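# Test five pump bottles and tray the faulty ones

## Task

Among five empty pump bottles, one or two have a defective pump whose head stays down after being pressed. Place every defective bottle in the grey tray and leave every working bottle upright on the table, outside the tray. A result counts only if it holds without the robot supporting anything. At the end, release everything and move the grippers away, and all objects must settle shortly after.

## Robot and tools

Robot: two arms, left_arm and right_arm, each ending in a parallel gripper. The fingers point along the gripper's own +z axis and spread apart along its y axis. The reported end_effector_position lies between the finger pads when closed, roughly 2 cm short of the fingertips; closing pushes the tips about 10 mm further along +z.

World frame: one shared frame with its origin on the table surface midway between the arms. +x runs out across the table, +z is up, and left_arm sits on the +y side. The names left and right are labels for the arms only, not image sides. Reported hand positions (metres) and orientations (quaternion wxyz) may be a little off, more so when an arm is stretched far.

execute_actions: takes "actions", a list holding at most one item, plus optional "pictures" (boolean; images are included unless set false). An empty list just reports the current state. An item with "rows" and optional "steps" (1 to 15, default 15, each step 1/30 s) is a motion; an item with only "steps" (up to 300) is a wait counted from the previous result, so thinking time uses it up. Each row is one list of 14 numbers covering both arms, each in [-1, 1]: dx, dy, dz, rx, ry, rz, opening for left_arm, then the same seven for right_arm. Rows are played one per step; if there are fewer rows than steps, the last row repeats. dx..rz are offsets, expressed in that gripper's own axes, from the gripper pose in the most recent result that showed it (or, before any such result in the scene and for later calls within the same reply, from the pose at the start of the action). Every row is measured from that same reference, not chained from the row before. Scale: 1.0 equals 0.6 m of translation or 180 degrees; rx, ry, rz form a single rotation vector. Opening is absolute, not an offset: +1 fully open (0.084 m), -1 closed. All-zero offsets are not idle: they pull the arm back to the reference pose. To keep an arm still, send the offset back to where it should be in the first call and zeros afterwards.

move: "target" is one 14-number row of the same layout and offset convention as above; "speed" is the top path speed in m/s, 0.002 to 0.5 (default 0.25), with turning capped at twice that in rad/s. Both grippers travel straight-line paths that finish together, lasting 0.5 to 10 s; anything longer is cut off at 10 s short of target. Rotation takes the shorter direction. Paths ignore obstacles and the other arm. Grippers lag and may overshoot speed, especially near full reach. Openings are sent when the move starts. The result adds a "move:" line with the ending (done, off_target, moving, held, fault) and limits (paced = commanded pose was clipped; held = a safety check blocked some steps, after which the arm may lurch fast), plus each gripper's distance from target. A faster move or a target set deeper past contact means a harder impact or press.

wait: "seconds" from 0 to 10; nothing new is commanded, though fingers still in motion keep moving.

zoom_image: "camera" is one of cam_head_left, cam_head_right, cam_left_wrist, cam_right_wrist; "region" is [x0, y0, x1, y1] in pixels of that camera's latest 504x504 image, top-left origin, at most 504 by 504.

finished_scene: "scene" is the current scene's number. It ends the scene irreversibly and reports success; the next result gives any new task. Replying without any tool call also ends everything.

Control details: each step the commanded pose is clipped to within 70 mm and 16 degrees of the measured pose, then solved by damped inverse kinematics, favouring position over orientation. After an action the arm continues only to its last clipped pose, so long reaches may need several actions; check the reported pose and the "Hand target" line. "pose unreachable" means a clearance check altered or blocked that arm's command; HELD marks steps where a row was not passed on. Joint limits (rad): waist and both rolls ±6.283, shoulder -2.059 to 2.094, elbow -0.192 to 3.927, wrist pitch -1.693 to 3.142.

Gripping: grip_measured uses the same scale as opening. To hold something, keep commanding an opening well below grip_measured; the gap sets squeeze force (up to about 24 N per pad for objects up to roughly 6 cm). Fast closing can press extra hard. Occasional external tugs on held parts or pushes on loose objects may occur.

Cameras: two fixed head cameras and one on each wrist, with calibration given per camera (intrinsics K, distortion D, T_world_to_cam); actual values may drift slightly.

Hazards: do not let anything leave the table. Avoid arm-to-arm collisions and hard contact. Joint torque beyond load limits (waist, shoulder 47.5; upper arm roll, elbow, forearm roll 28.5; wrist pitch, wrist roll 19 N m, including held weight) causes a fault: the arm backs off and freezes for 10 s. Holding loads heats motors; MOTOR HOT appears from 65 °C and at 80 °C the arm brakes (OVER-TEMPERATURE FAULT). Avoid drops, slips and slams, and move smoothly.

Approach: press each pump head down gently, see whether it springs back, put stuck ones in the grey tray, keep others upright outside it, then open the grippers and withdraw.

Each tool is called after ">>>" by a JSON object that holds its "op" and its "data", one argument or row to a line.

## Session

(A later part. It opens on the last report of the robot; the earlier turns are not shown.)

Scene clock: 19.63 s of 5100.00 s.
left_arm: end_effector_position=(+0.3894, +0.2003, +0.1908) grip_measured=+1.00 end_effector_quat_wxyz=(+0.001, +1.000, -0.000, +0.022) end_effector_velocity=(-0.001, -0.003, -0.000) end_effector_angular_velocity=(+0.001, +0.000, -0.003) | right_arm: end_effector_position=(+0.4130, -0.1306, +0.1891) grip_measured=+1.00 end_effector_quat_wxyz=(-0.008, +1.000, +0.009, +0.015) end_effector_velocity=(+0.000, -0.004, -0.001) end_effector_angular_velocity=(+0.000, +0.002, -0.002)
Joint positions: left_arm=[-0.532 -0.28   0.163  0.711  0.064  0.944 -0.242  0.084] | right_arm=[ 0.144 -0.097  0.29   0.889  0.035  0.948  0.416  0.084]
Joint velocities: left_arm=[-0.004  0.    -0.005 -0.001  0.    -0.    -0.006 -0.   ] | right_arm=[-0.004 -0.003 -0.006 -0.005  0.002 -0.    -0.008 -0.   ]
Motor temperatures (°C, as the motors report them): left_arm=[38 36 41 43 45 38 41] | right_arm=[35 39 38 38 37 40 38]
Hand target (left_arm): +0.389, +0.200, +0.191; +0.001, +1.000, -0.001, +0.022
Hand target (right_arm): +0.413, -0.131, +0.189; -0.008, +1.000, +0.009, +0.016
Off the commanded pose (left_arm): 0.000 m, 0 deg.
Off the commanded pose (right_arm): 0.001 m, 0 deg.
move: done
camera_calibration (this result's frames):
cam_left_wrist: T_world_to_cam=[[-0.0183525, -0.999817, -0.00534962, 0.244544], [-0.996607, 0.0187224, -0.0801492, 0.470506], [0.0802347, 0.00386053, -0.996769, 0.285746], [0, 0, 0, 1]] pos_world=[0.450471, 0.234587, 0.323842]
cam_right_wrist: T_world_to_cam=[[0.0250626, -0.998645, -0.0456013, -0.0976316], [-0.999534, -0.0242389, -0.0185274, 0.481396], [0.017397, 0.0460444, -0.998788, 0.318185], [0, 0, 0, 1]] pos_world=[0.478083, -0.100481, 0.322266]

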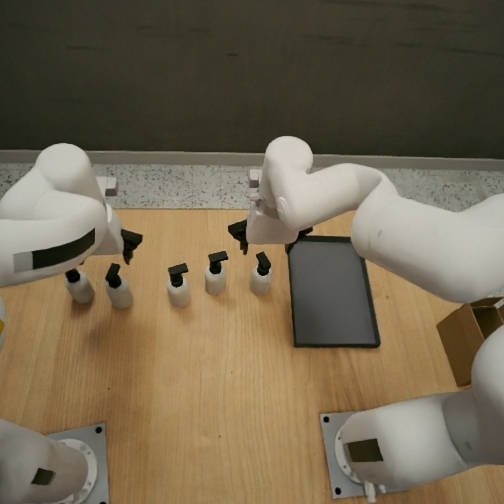

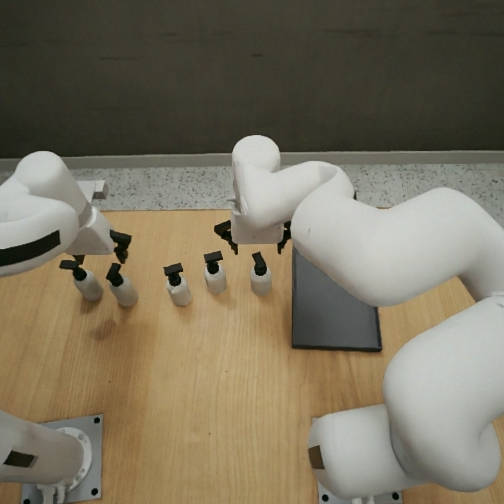

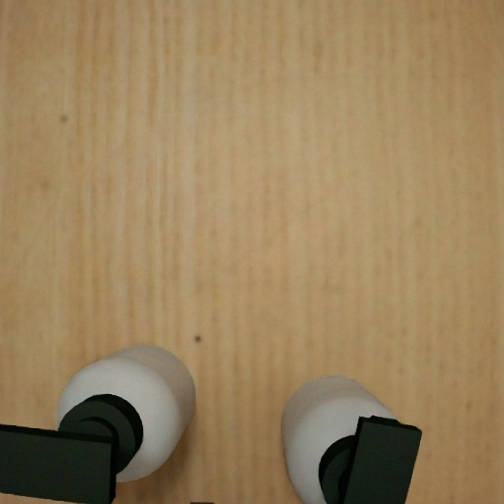

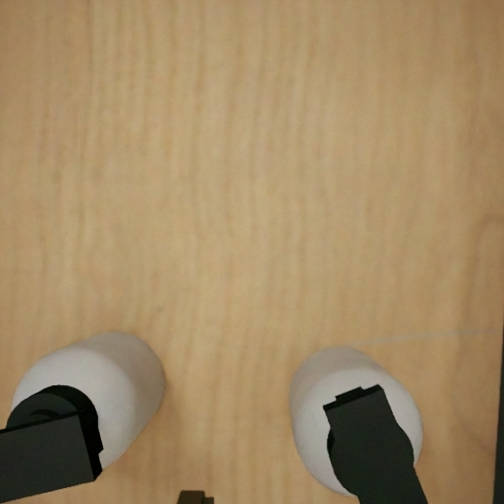

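>>> {"op": "move", "data": {
  "target": [-0.005,0,0.185,0,0,0,0.65,-0.004,0,0.182,0,0,0,0.65],
  "speed": 0.08
}}

>>> {"op": "move", "data": {
  "target": [0,0,0,0,0,0,-0.3,0,0,0,0,0,0,-0.3]
}}

>>> {"op": "move", "data": {
  "target": [0,0,-0.25,0,0,0,-0.3,0,0,-0.12,0,0,0,-0.3],
  "speed": 0.12
}}

Scene clock: 22.77 s of 5100.00 s.
left_arm: end_effector_position=(+0.3916, +0.1999, +0.0800) grip_measured=+0.65 end_effector_quat_wxyz=(+0.001, +1.000, -0.000, +0.022) end_effector_velocity=(-0.001, -0.000, -0.001) end_effector_angular_velocity=(+0.000, +0.002, -0.003) | right_arm: end_effector_position=(+0.4140, -0.1289, +0.0800) grip_measured=+0.65 end_effector_quat_wxyz=(-0.008, +1.000, +0.009, +0.016) end_effector_velocity=(-0.001, -0.001, -0.002) end_effector_angular_velocity=(-0.002, +0.003, -0.002)
Joint positions: left_arm=[-0.538 -0.045  0.179  0.574  0.027  0.575 -0.212  0.071] | right_arm=[ 0.149  0.114  0.292  0.766 -0.055  0.622  0.486  0.071]
Joint velocities: left_arm=[-0.     0.003 -0.001 -0.002 -0.001 -0.003  0.003 -0.   ] | right_arm=[-0.001  0.003 -0.    -0.003 -0.002 -0.003  0.002  0.   ]
Motor temperatures (°C, as the motors report them): left_arm=[38 36 41 43 45 38 41] | right_arm=[35 39 38 38 37 40 38]
Hand target (left_arm): +0.391, +0.200, +0.080; +0.001, +1.000, -0.000, +0.022
Hand target (right_arm): +0.414, -0.129, +0.080; -0.008, +1.000, +0.009, +0.015
Off the commanded pose (left_arm): 0.000 m, 0 deg.
Off the commanded pose (right_arm): 0.000 m, 0 deg.
move: done
camera_calibration (this result's frames):
cam_left_wrist: T_world_to_cam=[[-0.0184867, -0.999813, -0.00562717, 0.243749], [-0.996531, 0.0188822, -0.081052, 0.463902], [0.0811431, 0.00410927, -0.996694, 0.174712], [0, 0, 0, 1]] pos_world=[0.452622, 0.234227, 0.213106]
cam_right_wrist: T_world_to_cam=[[0.025002, -0.998643, -0.0456805, -0.100916], [-0.999524, -0.0241451, -0.0192142, 0.480475], [0.0180851, 0.0461391, -0.998771, 0.208897], [0, 0, 0, 1]] pos_world=[0.478991, -0.0988165, 0.213262]

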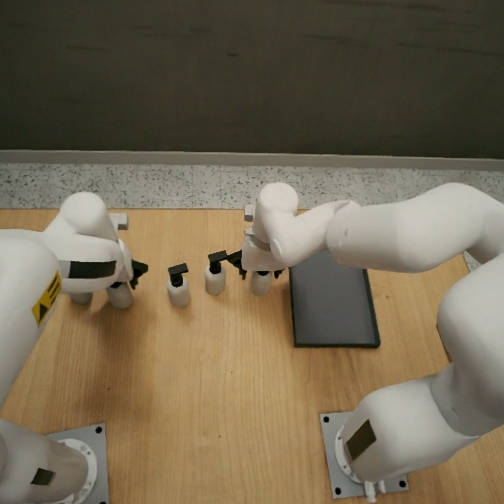

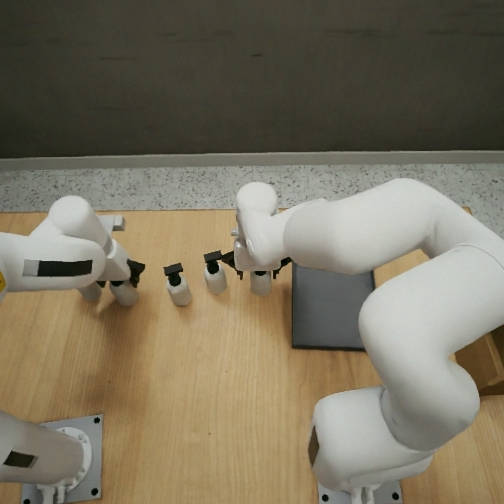

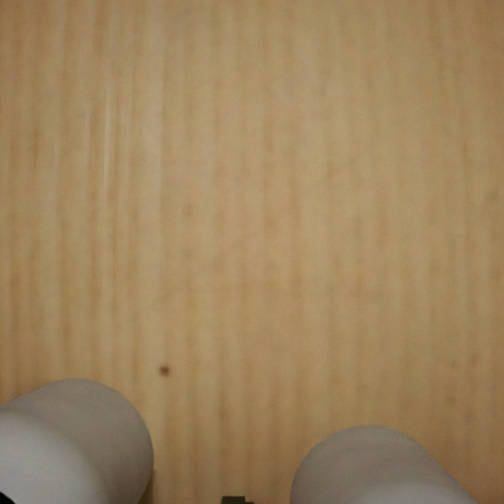

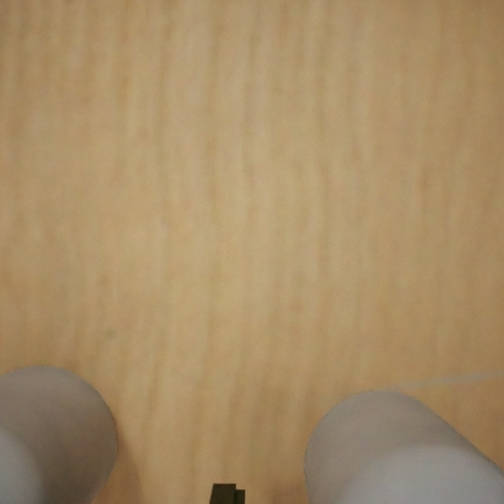

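Scene clock: 23.27 s of 5100.00 s.
left_arm: end_effector_position=(+0.3918, +0.1999, +0.0802) grip_measured=+0.11 end_effector_quat_wxyz=(+0.001, +1.000, -0.000, +0.023) end_effector_velocity=(-0.000, +0.000, -0.000) end_effector_angular_velocity=(+0.000, +0.001, +0.001) | right_arm: end_effector_position=(+0.4141, -0.1288, +0.0802) grip_measured=+0.10 end_effector_quat_wxyz=(-0.008, +1.000, +0.009, +0.016) end_effector_velocity=(-0.000, +0.001, -0.000) end_effector_angular_velocity=(-0.000, +0.001, +0.002)
Joint positions: left_arm=[-0.538 -0.045  0.179  0.574  0.027  0.575 -0.212  0.049] | right_arm=[ 0.149  0.113  0.292  0.766 -0.055  0.622  0.486  0.048]
Joint velocities: left_arm=[ 0.     0.     0.001 -0.001 -0.     0.    -0.     0.   ] | right_arm=[ 0.001  0.     0.     0.     0.     0.001 -0.     0.   ]
Motor temperatures (°C, as the motors report them): left_arm=[38 36 41 43 45 38 41] | right_arm=[35 39 38 38 37 40 38]
Hand target (left_arm): +0.392, +0.200, +0.080; +0.001, +1.000, -0.000, +0.022
Hand target (right_arm): +0.414, -0.129, +0.080; -0.008, +1.000, +0.009, +0.016
Off the commanded pose (left_arm): 0.000 m, 0 deg.
Off the commanded pose (right_arm): 0.000 m, 0 deg.
move: done
camera_calibration (this result's frames):
cam_left_wrist: T_world_to_cam=[[-0.018503, -0.999814, -0.00551405, 0.243707], [-0.996491, 0.0188912, -0.0815398, 0.464106], [0.0816288, 0.00398597, -0.996655, 0.174691], [0, 0, 0, 1]] pos_world=[0.452727, 0.234198, 0.213294]
cam_right_wrist: T_world_to_cam=[[0.025053, -0.998633, -0.0458719, -0.10083], [-0.999513, -0.0241675, -0.0197579, 0.480687], [0.0186223, 0.0463446, -0.998752, 0.208888], [0, 0, 0, 1]] pos_world=[0.479088, -0.0987563, 0.2135]

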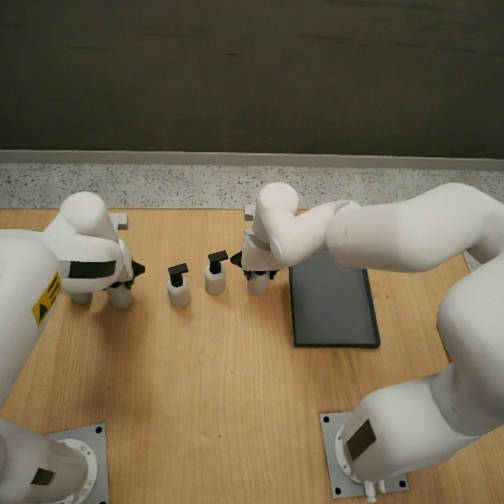

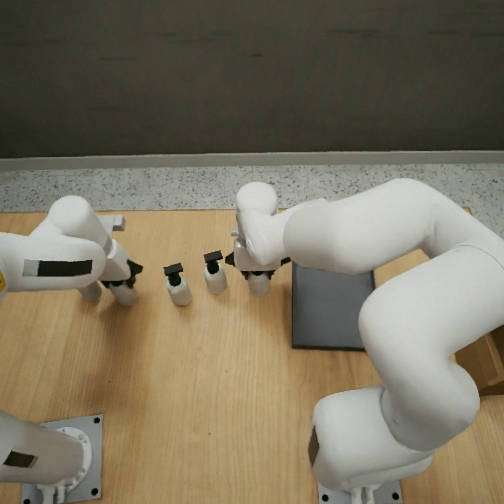

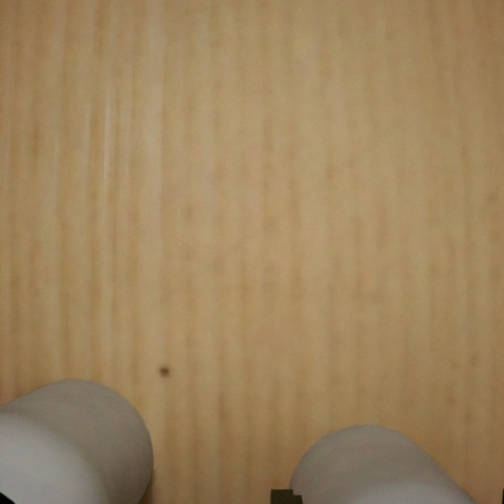

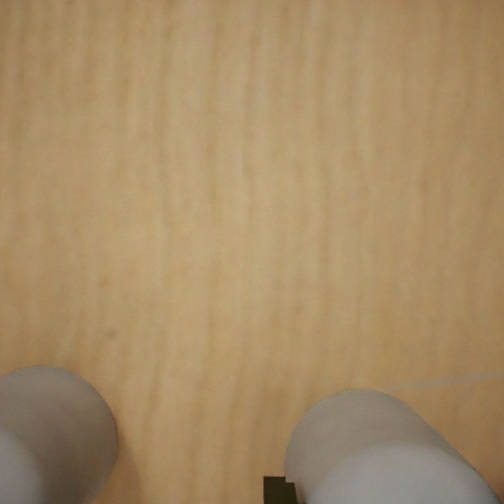

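Scene clock: 24.90 s of 5100.00 s.
left_arm: end_effector_position=(+0.3846, +0.2004, +0.2296) grip_measured=+0.11 end_effector_quat_wxyz=(+0.001, +1.000, -0.000, +0.022) end_effector_velocity=(+0.001, +0.000, +0.003) end_effector_angular_velocity=(-0.001, -0.003, +0.001) | right_arm: end_effector_position=(+0.4118, -0.1300, +0.1521) grip_measured=+0.10 end_effector_quat_wxyz=(-0.008, +1.000, +0.009, +0.016) end_effector_velocity=(+0.000, +0.000, +0.001) end_effector_angular_velocity=(+0.000, -0.000, -0.000)
Joint positions: left_arm=[-0.534 -0.339  0.156  0.774  0.067  1.067 -0.249  0.049] | right_arm=[ 0.144 -0.044  0.296  0.829  0.018  0.836  0.432  0.048]
Joint velocities: left_arm=[ 0.    -0.002  0.001  0.005  0.     0.004  0.    -0.   ] | right_arm=[-0.001 -0.002  0.001  0.001  0.001  0.002 -0.    -0.   ]
Motor temperatures (°C, as the motors report them): left_arm=[38 36 41 43 45 38 41] | right_arm=[35 39 38 39 37 40 38]
Hand target (left_arm): +0.385, +0.200, +0.230; +0.001, +1.000, -0.000, +0.022
Hand target (right_arm): +0.412, -0.130, +0.152; -0.008, +1.000, +0.009, +0.016
Off the commanded pose (left_arm): 0.001 m, 0 deg.
Off the commanded pose (right_arm): 0.000 m, 0 deg.
move: done
camera_calibration (this result's frames):
cam_left_wrist: T_world_to_cam=[[-0.0183501, -0.999818, -0.00522486, 0.244749], [-0.996604, 0.0187102, -0.0801908, 0.468851], [0.080274, 0.0037356, -0.996766, 0.324793], [0, 0, 0, 1]] pos_world=[0.445678, 0.234718, 0.362619]
cam_right_wrist: T_world_to_cam=[[0.0251004, -0.998633, -0.0458485, -0.0986529], [-0.999521, -0.0242398, -0.0192317, 0.479673], [0.0180941, 0.0463093, -0.998763, 0.280948], [0, 0, 0, 1]] pos_world=[0.476836, -0.0999014, 0.285303]

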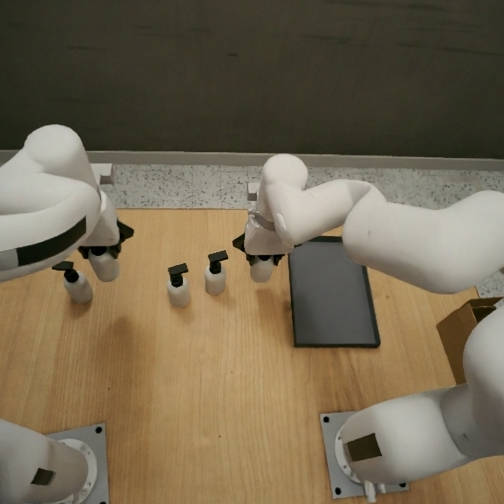

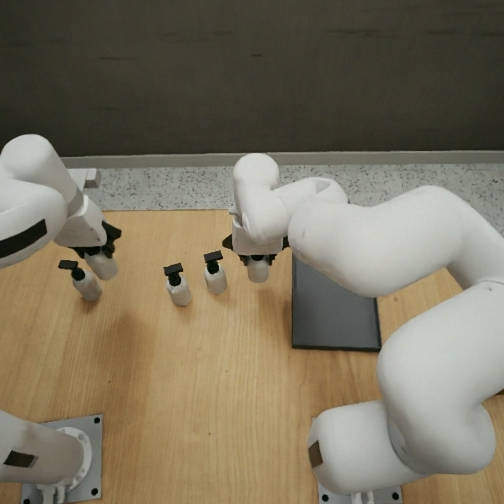

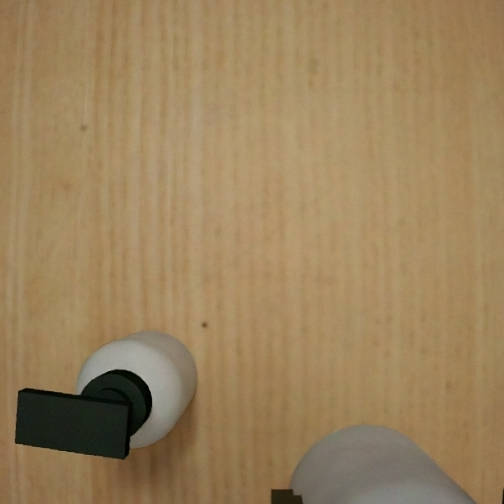

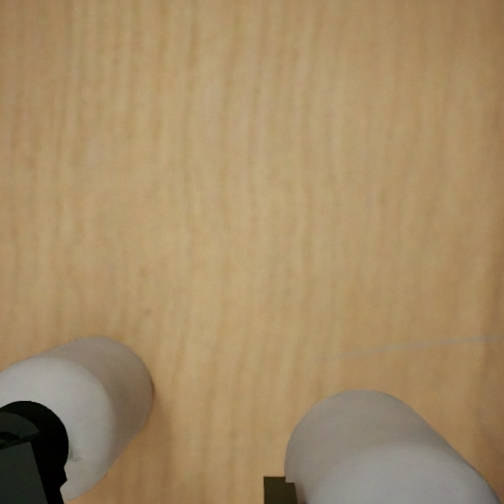

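>>> {"op": "move", "data": {
  "target": [-0.175,0.433,0,0,0,0,-0.3,0.11,0.38,-0.02,0,0,0,-0.3],
  "speed": 0.2
}}

>>> {"op": "move", "data": {
  "target": [-0.01,0,0.235,0,0,0,-0.3,0,0,0.125,0,0,0,-0.3],
  "speed": 0.1
}}

>>> {"op": "move", "data": {
  "target": [0,0,0,0,0,0,0.8,0,0,0,0,0,0,0.8]
}}

>>> {"op": "move", "data": {
  "target": [0,0,-0.2,0,0,0,0.8,0,0,-0.2,0,0,0,0.8],
  "speed": 0.15
}}

Scene clock: 28.20 s of 5100.00 s.
left_arm: end_effector_position=(+0.2798, -0.0591, +0.2256) grip_measured=+0.11 end_effector_quat_wxyz=(+0.001, +1.000, +0.000, +0.022) end_effector_velocity=(-0.002, -0.004, +0.001) end_effector_angular_velocity=(+0.001, -0.002, -0.007) | right_arm: end_effector_position=(+0.4817, -0.3569, +0.1626) grip_measured=+0.10 end_effector_quat_wxyz=(-0.007, +1.000, +0.010, +0.016) end_effector_velocity=(+0.001, -0.005, +0.001) end_effector_angular_velocity=(+0.000, -0.001, -0.007)
Joint positions: left_arm=[-0.79  -0.167 -0.27   0.929 -0.014  1.06  -0.883  0.049] | right_arm=[-0.11   0.023  0.014  0.939  0.022  0.886 -0.108  0.048]
Joint velocities: left_arm=[-0.005  0.004 -0.007  0.006  0.002  0.001 -0.006 -0.   ] | right_arm=[-0.006  0.002 -0.005  0.004  0.     0.001 -0.003  0.   ]
Motor temperatures (°C, as the motors report them): left_arm=[38 36 41 43 45 38 41] | right_arm=[35 39 38 39 37 40 38]
Hand target (left_arm): +0.279, -0.060, +0.226; +0.001, +1.000, -0.000, +0.022
Hand target (right_arm): +0.482, -0.358, +0.163; -0.007, +1.000, +0.009, +0.016
Off the commanded pose (left_arm): 0.000 m, 0 deg.
Off the commanded pose (right_arm): 0.000 m, 0 deg.
move: done
camera_calibration (this result's frames):
cam_left_wrist: T_world_to_cam=[[-0.0172483, -0.999838, -0.0051704, -0.0169615], [-0.996617, 0.0176079, -0.0802828, 0.368951], [0.0803608, 0.00376816, -0.996759, 0.330189], [0, 0, 0, 1]] pos_world=[0.340876, -0.0246994, 0.358652]
cam_right_wrist: T_world_to_cam=[[0.0264481, -0.998669, -0.04429, -0.327376], [-0.999483, -0.0256062, -0.0194692, 0.543757], [0.0183092, 0.044782, -0.998829, 0.300103], [0, 0, 0, 1]] pos_world=[0.54664, -0.326456, 0.295839]

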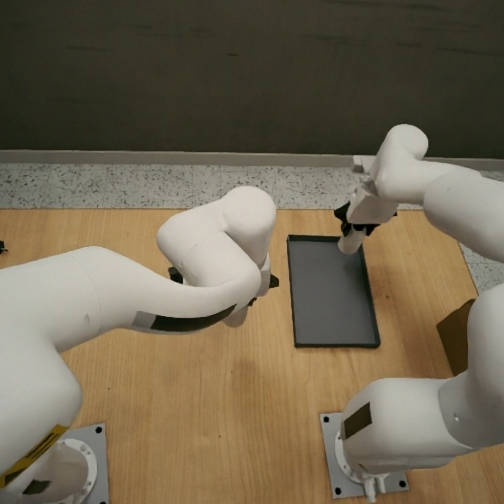

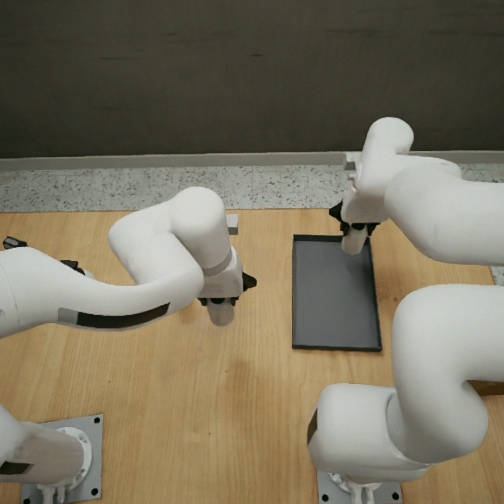

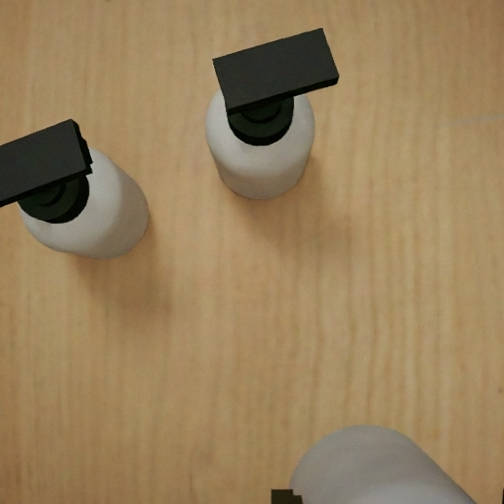

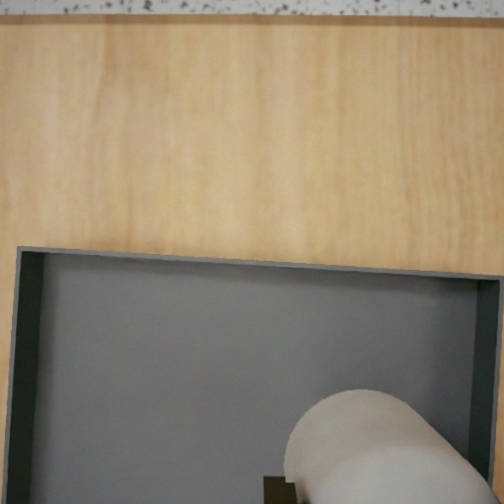

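Scene clock: 30.00 s of 5100.00 s.
left_arm: end_effector_position=(+0.2804, -0.0598, +0.0847) grip_measured=+0.11 end_effector_quat_wxyz=(+0.001, +1.000, +0.000, +0.022) end_effector_velocity=(-0.000, +0.001, -0.002) end_effector_angular_velocity=(+0.003, +0.002, +0.001) | right_arm: end_effector_position=(+0.4841, -0.3558, +0.0878) grip_measured=+0.10 end_effector_quat_wxyz=(-0.007, +1.000, +0.010, +0.016) end_effector_velocity=(+0.000, +0.000, -0.001) end_effector_angular_velocity=(+0.000, -0.000, +0.000)
Joint positions: left_arm=[-0.788  0.073 -0.28   0.735  0.09   0.637 -0.972  0.049] | right_arm=[-0.108  0.163  0.016  0.867  0.023  0.673 -0.109  0.048]
Joint velocities: left_arm=[-0.     0.004  0.001 -0.003  0.003 -0.003 -0.002 -0.   ] | right_arm=[ 0.     0.002 -0.    -0.     0.    -0.002 -0.    -0.   ]
Motor temperatures (°C, as the motors report them): left_arm=[38 36 41 43 45 38 41] | right_arm=[35 39 38 39 37 40 38]
Hand target (left_arm): +0.280, -0.060, +0.084; +0.001, +1.000, +0.000, +0.022
Hand target (right_arm): +0.484, -0.356, +0.088; -0.007, +1.000, +0.010, +0.016
Off the commanded pose (left_arm): 0.001 m, 0 deg.
Off the commanded pose (right_arm): 0.000 m, 0 deg.
move: done
camera_calibration (this result's frames):
cam_left_wrist: T_world_to_cam=[[-0.0173072, -0.999838, -0.00491862, -0.0183641], [-0.996534, 0.01765, -0.0812958, 0.358251], [0.0813694, 0.00349457, -0.996678, 0.189398], [0, 0, 0, 1]] pos_world=[0.34128, -0.0253461, 0.217802]
cam_right_wrist: T_world_to_cam=[[0.0264877, -0.998679, -0.04404, -0.3297], [-0.999472, -0.0256269, -0.0199974, 0.544758], [0.0188424, 0.0445464, -0.99883, 0.224953], [0, 0, 0, 1]] pos_world=[0.548964, -0.325325, 0.221063]

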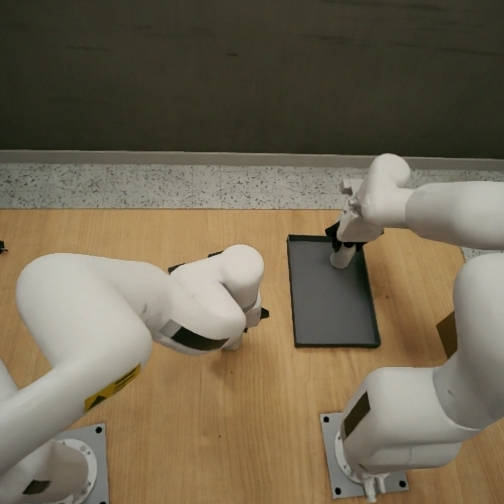

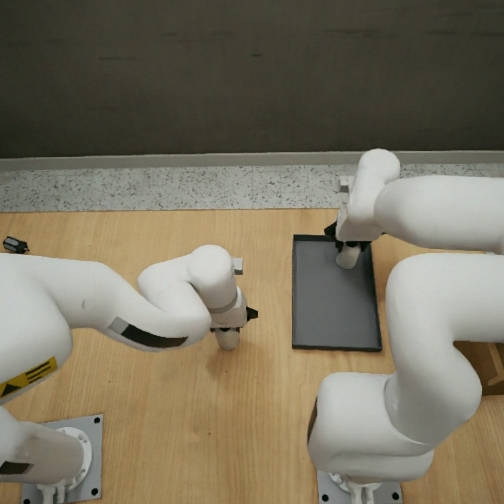

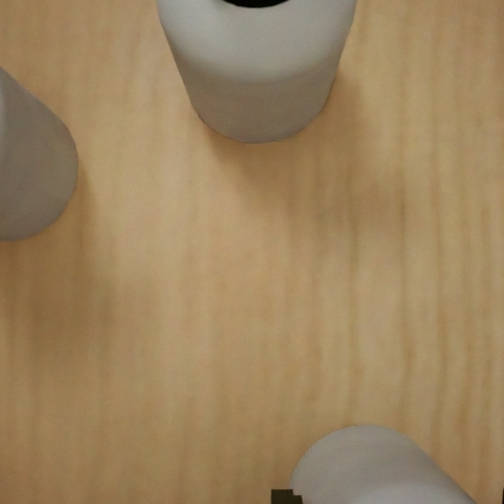

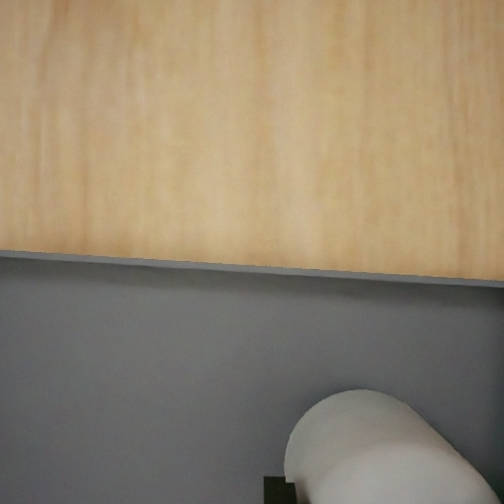

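Scene clock: 30.50 s of 5100.00 s.
left_arm: end_effector_position=(+0.2804, -0.0598, +0.0848) grip_measured=+0.80 end_effector_quat_wxyz=(+0.001, +1.000, +0.000, +0.022) end_effector_velocity=(+0.001, -0.000, +0.000) end_effector_angular_velocity=(-0.001, -0.001, +0.002) | right_arm: end_effector_position=(+0.4841, -0.3558, +0.0879) grip_measured=+0.80 end_effector_quat_wxyz=(-0.007, +1.000, +0.010, +0.016) end_effector_velocity=(+0.000, +0.001, +0.000) end_effector_angular_velocity=(+0.001, -0.000, +0.001)
Joint positions: left_arm=[-0.788  0.073 -0.28   0.735  0.09   0.637 -0.972  0.077] | right_arm=[-0.108  0.163  0.016  0.867  0.023  0.673 -0.109  0.077]
Joint velocities: left_arm=[-0.     0.     0.001  0.001 -0.     0.    -0.     0.   ] | right_arm=[0.001 0.    0.001 0.001 0.001 0.    0.    0.   ]
Motor temperatures (°C, as the motors report them): left_arm=[38 36 41 43 45 38 41] | right_arm=[35 39 38 39 37 40 38]
Hand target (left_arm): +0.280, -0.060, +0.085; +0.001, +1.000, +0.000, +0.022
Hand target (right_arm): +0.484, -0.356, +0.088; -0.007, +1.000, +0.010, +0.016
Off the commanded pose (left_arm): 0.000 m, 0 deg.
Off the commanded pose (right_arm): 0.000 m, 0 deg.
move: done
camera_calibration (this result's frames):
cam_left_wrist: T_world_to_cam=[[-0.0173068, -0.999838, -0.00489423, -0.0183726], [-0.996531, 0.0176476, -0.0813248, 0.35826], [0.081398, 0.00346978, -0.996676, 0.189404], [0, 0, 0, 1]] pos_world=[0.341283, -0.0253492, 0.217819]
cam_right_wrist: T_world_to_cam=[[0.0264891, -0.998679, -0.0440376, -0.329701], [-0.999471, -0.0256273, -0.0200197, 0.544765], [0.0188647, 0.0445446, -0.998829, 0.224951], [0, 0, 0, 1]] pos_world=[0.548967, -0.325325, 0.221075]

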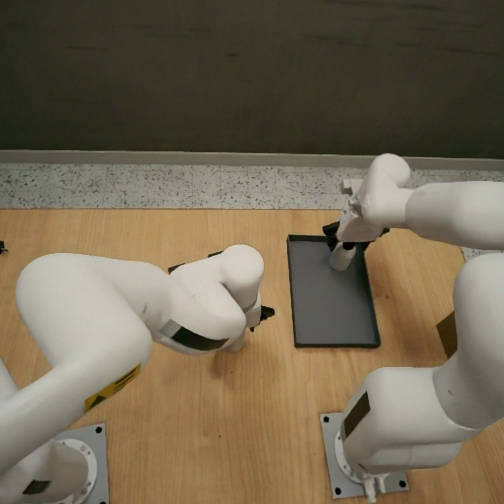

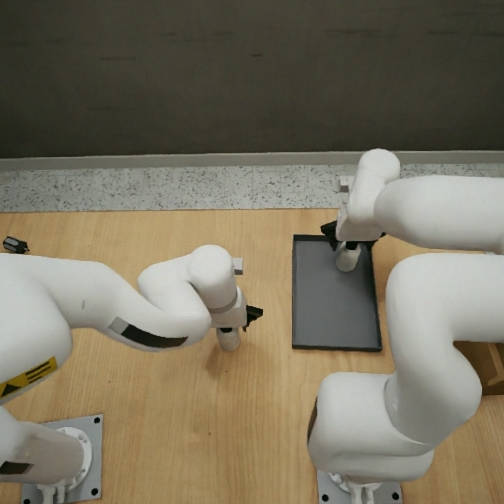

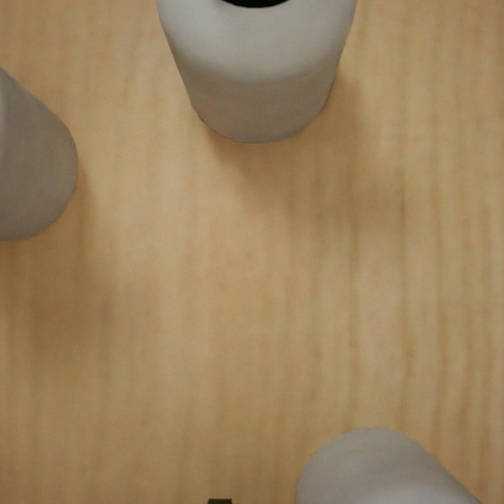

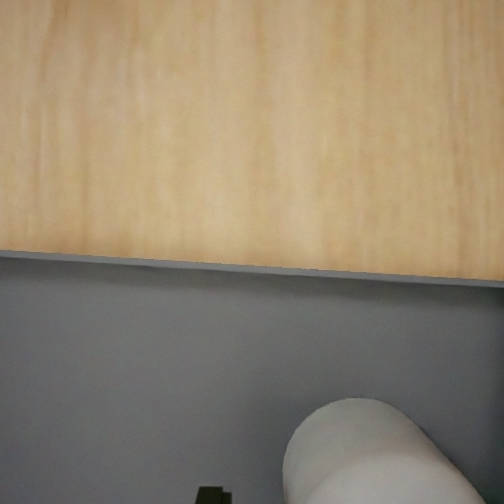

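Scene clock: 31.70 s of 5100.00 s.
left_arm: end_effector_position=(+0.2747, -0.0591, +0.2041) grip_measured=+0.80 end_effector_quat_wxyz=(+0.001, +1.000, +0.000, +0.022) end_effector_velocity=(+0.001, -0.002, +0.004) end_effector_angular_velocity=(-0.005, -0.004, +0.000) | right_arm: end_effector_position=(+0.4801, -0.3575, +0.2072) grip_measured=+0.80 end_effector_quat_wxyz=(-0.007, +1.000, +0.010, +0.015) end_effector_velocity=(+0.002, -0.000, +0.004) end_effector_angular_velocity=(-0.000, -0.006, -0.001)
Joint positions: left_arm=[-0.792 -0.156 -0.279  0.876 -0.012  0.998 -0.895  0.077] | right_arm=[-0.111 -0.036  0.013  1.007  0.021  1.014 -0.108  0.077]
Joint velocities: left_arm=[-0.001 -0.003  0.     0.008 -0.001  0.005 -0.     0.   ] | right_arm=[ 0.001 -0.003 -0.001  0.007 -0.     0.004  0.001  0.   ]
Motor temperatures (°C, as the motors report them): left_arm=[38 36 41 43 45 38 41] | right_arm=[35 39 38 39 37 40 38]
Hand target (left_arm): +0.275, -0.059, +0.205; +0.002, +1.000, +0.000, +0.022
Hand target (right_arm): +0.480, -0.358, +0.208; -0.007, +1.000, +0.010, +0.016
Off the commanded pose (left_arm): 0.001 m, 0 deg.
Off the commanded pose (right_arm): 0.001 m, 0 deg.
move: done
camera_calibration (this result's frames):
cam_left_wrist: T_world_to_cam=[[-0.0172181, -0.999837, -0.0054628, -0.0170705], [-0.996645, 0.0175998, -0.0799321, 0.362036], [0.0800152, 0.00406819, -0.996785, 0.309274], [0, 0, 0, 1]] pos_world=[0.335781, -0.0246977, 0.337125]
cam_right_wrist: T_world_to_cam=[[0.0264254, -0.998661, -0.0444668, -0.325962], [-0.9995, -0.0256222, -0.0185387, 0.54284], [0.0173746, 0.0449344, -0.998839, 0.345135], [0, 0, 0, 1]] pos_world=[0.545185, -0.327126, 0.340304]

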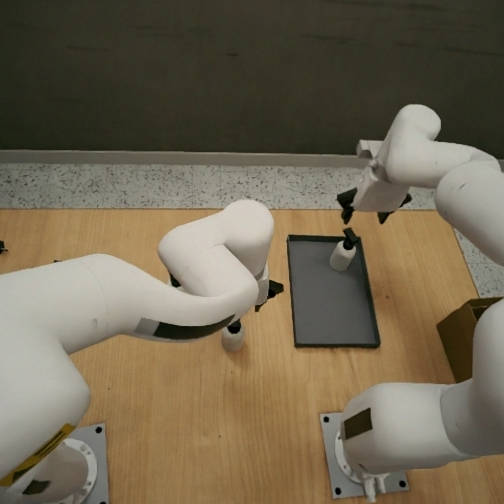

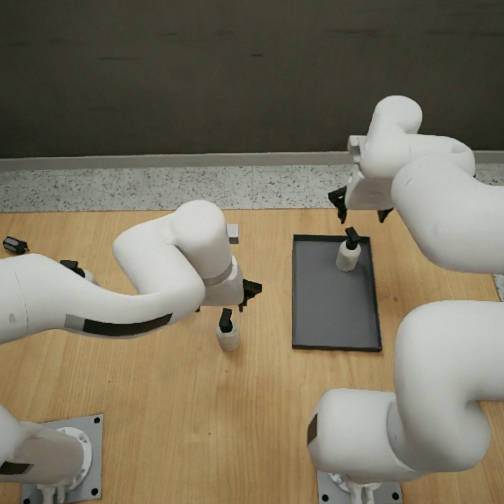

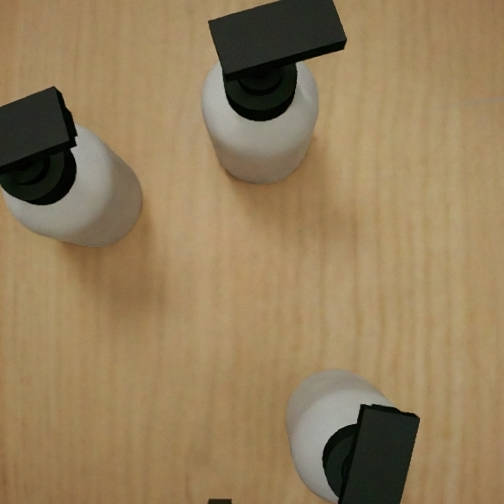

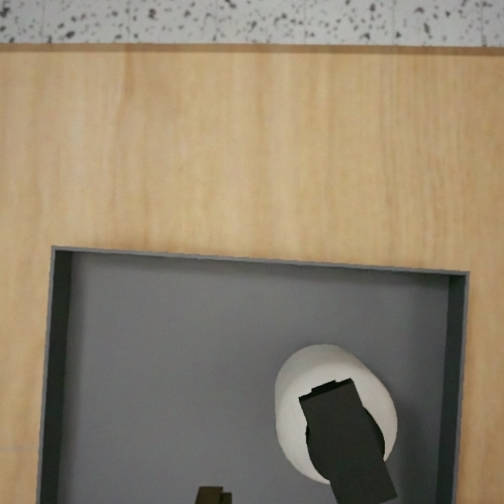

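>>> {"op": "move", "data": {
  "target": [0,-0.5,-0.1,0,0,0,0.8,0,0,0,0,0,0,0.8],
  "speed": 0.3
}}

>>> {"op": "move", "data": {
  "target": [0,0,0,0,0,0,0.8,-0.33,-0.5,0,0,0,0,1],
  "speed": 0.3
}}

Scene clock: 34.03 s of 5100.00 s.
left_arm: end_effector_position=(+0.2717, +0.2410, +0.2633) grip_measured=+0.80 end_effector_quat_wxyz=(+0.001, +1.000, -0.000, +0.021) end_effector_velocity=(+0.000, +0.002, +0.001) end_effector_angular_velocity=(-0.003, -0.003, +0.002) | right_arm: end_effector_position=(+0.4801, -0.3575, +0.2072) grip_measured=+0.80 end_effector_quat_wxyz=(-0.007, +1.000, +0.010, +0.015) end_effector_velocity=(-0.000, +0.000, -0.000) end_effector_angular_velocity=(-0.000, +0.001, -0.000)
Joint positions: left_arm=[-0.523 -0.817  0.171  0.556  0.136  1.326 -0.265  0.077] | right_arm=[-0.111 -0.036  0.013  1.007  0.021  1.014 -0.108  0.077]
Joint velocities: left_arm=[ 0.004 -0.003  0.005  0.002  0.002  0.002  0.005 -0.   ] | right_arm=[ 0.001  0.    -0.    -0.001 -0.001  0.     0.001  0.   ]
Motor temperatures (°C, as the motors report them): left_arm=[38 36 41 43 45 38 41] | right_arm=[35 39 38 39 37 40 38]
Hand target (left_arm): +0.272, +0.241, +0.264; +0.002, +1.000, +0.000, +0.021
Hand target (right_arm): +0.480, -0.358, +0.207; -0.007, +1.000, +0.010, +0.015
Off the commanded pose (left_arm): 0.000 m, 0 deg.
Off the commanded pose (right_arm): 0.000 m, 0 deg.
move: done
camera_calibration (this result's frames):
cam_left_wrist: T_world_to_cam=[[-0.0182858, -0.999821, -0.00494959, 0.283376], [-0.99671, 0.0186194, -0.0788792, 0.358021], [0.0789572, 0.00349093, -0.996872, 0.367682], [0, 0, 0, 1]] pos_world=[0.332994, 0.275375, 0.396175]
cam_right_wrist: T_world_to_cam=[[0.0264251, -0.998661, -0.0444664, -0.325963], [-0.9995, -0.0256217, -0.0185428, 0.542842], [0.0173786, 0.0449341, -0.998839, 0.345135], [0, 0, 0, 1]] pos_world=[0.545186, -0.327126, 0.340306]

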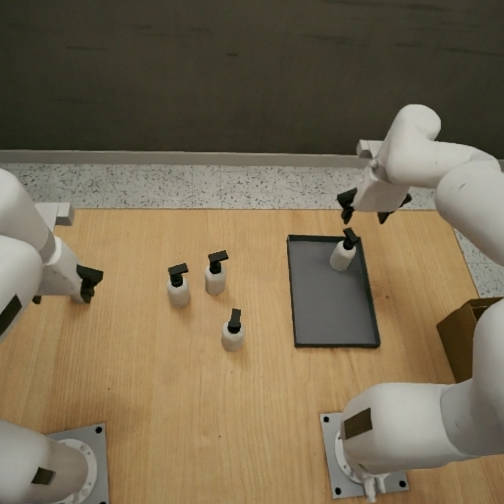

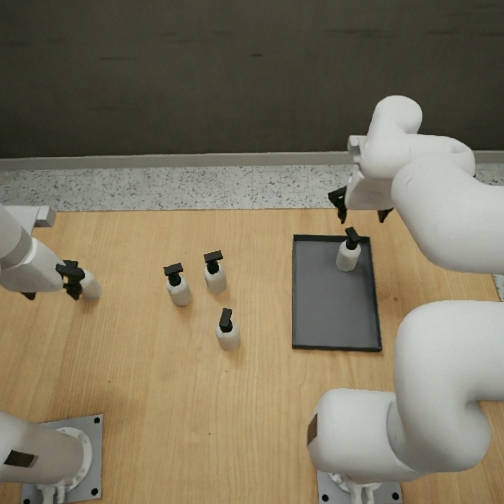

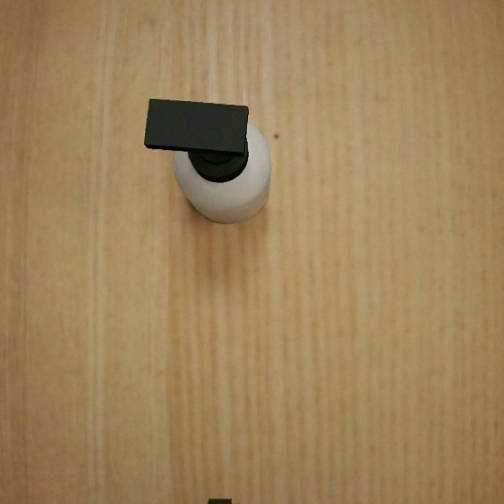

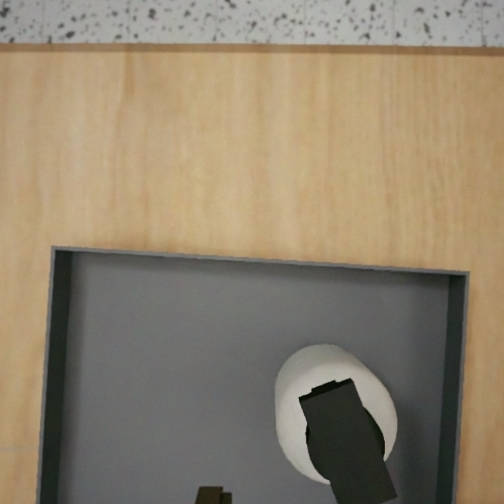

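Scene clock: 35.70 s of 5100.00 s.
left_arm: end_effector_position=(+0.2717, +0.2410, +0.2633) grip_measured=+0.80 end_effector_quat_wxyz=(+0.001, +1.000, -0.000, +0.021) end_effector_velocity=(+0.000, +0.000, +0.000) end_effector_angular_velocity=(-0.001, -0.001, +0.001) | right_arm: end_effector_position=(+0.2763, -0.0611, +0.2061) grip_measured=+1.00 end_effector_quat_wxyz=(-0.009, +1.000, +0.009, +0.015) end_effector_velocity=(-0.002, +0.003, +0.000) end_effector_angular_velocity=(-0.004, -0.003, +0.002)
Joint positions: left_arm=[-0.523 -0.817  0.171  0.556  0.136  1.326 -0.265  0.077] | right_arm=[ 0.252 -0.401  0.493  0.697  0.21   1.03   0.611  0.084]
Joint velocities: left_arm=[-0.     0.     0.001  0.001 -0.    -0.    -0.001  0.   ] | right_arm=[ 0.004  0.002  0.009  0.004 -0.003  0.001  0.013  0.   ]
Motor temperatures (°C, as the motors report them): left_arm=[38 36 41 44 45 38 41] | right_arm=[35 39 38 39 37 40 38]
Hand target (left_arm): +0.272, +0.241, +0.263; +0.001, +1.000, -0.000, +0.021
Hand target (right_arm): +0.276, -0.060, +0.206; -0.009, +1.000, +0.010, +0.015
Off the commanded pose (left_arm): 0.000 m, 0 deg.
Off the commanded pose (right_arm): 0.001 m, 0 deg.
move: done
camera_calibration (this result's frames):
cam_left_wrist: T_world_to_cam=[[-0.0182859, -0.999821, -0.00494962, 0.283376], [-0.99671, 0.0186195, -0.0788793, 0.358021], [0.0789573, 0.00349096, -0.996872, 0.367682], [0, 0, 0, 1]] pos_world=[0.332994, 0.275375, 0.396175]
cam_right_wrist: T_world_to_cam=[[0.0253255, -0.99856, -0.0472825, -0.02368], [-0.999552, -0.0245388, -0.0171452, 0.346473], [0.0159603, 0.0476955, -0.998734, 0.334829], [0, 0, 0, 1]] pos_world=[0.341573, -0.0311137, 0.339226]

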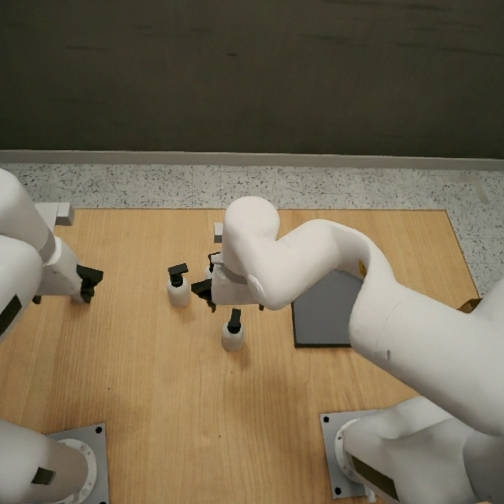

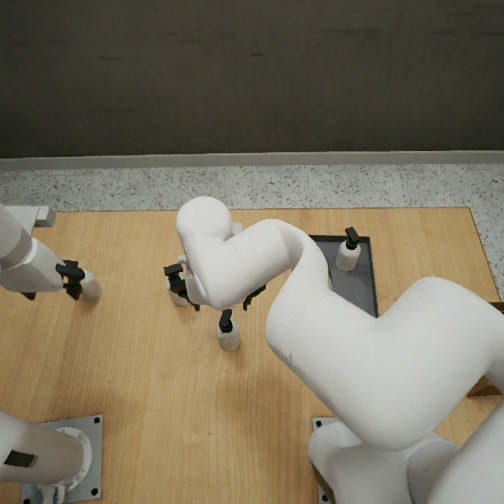

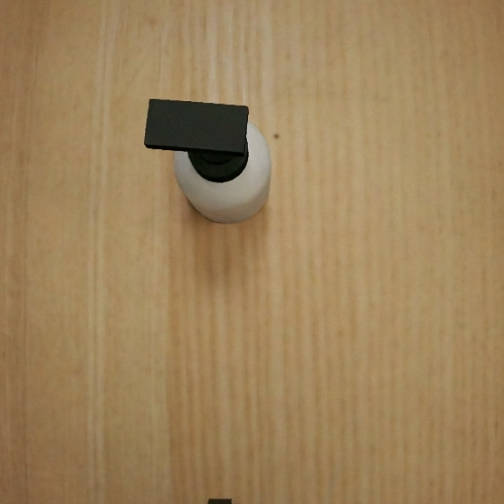

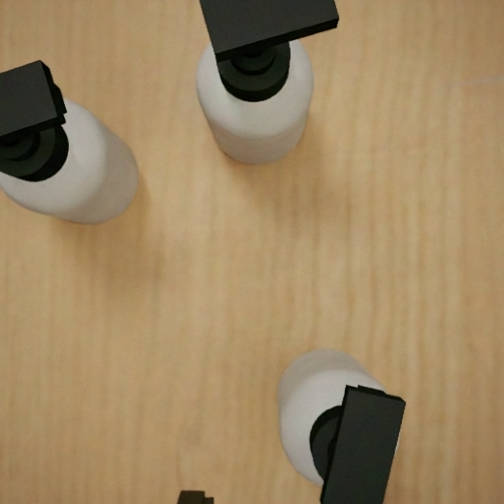

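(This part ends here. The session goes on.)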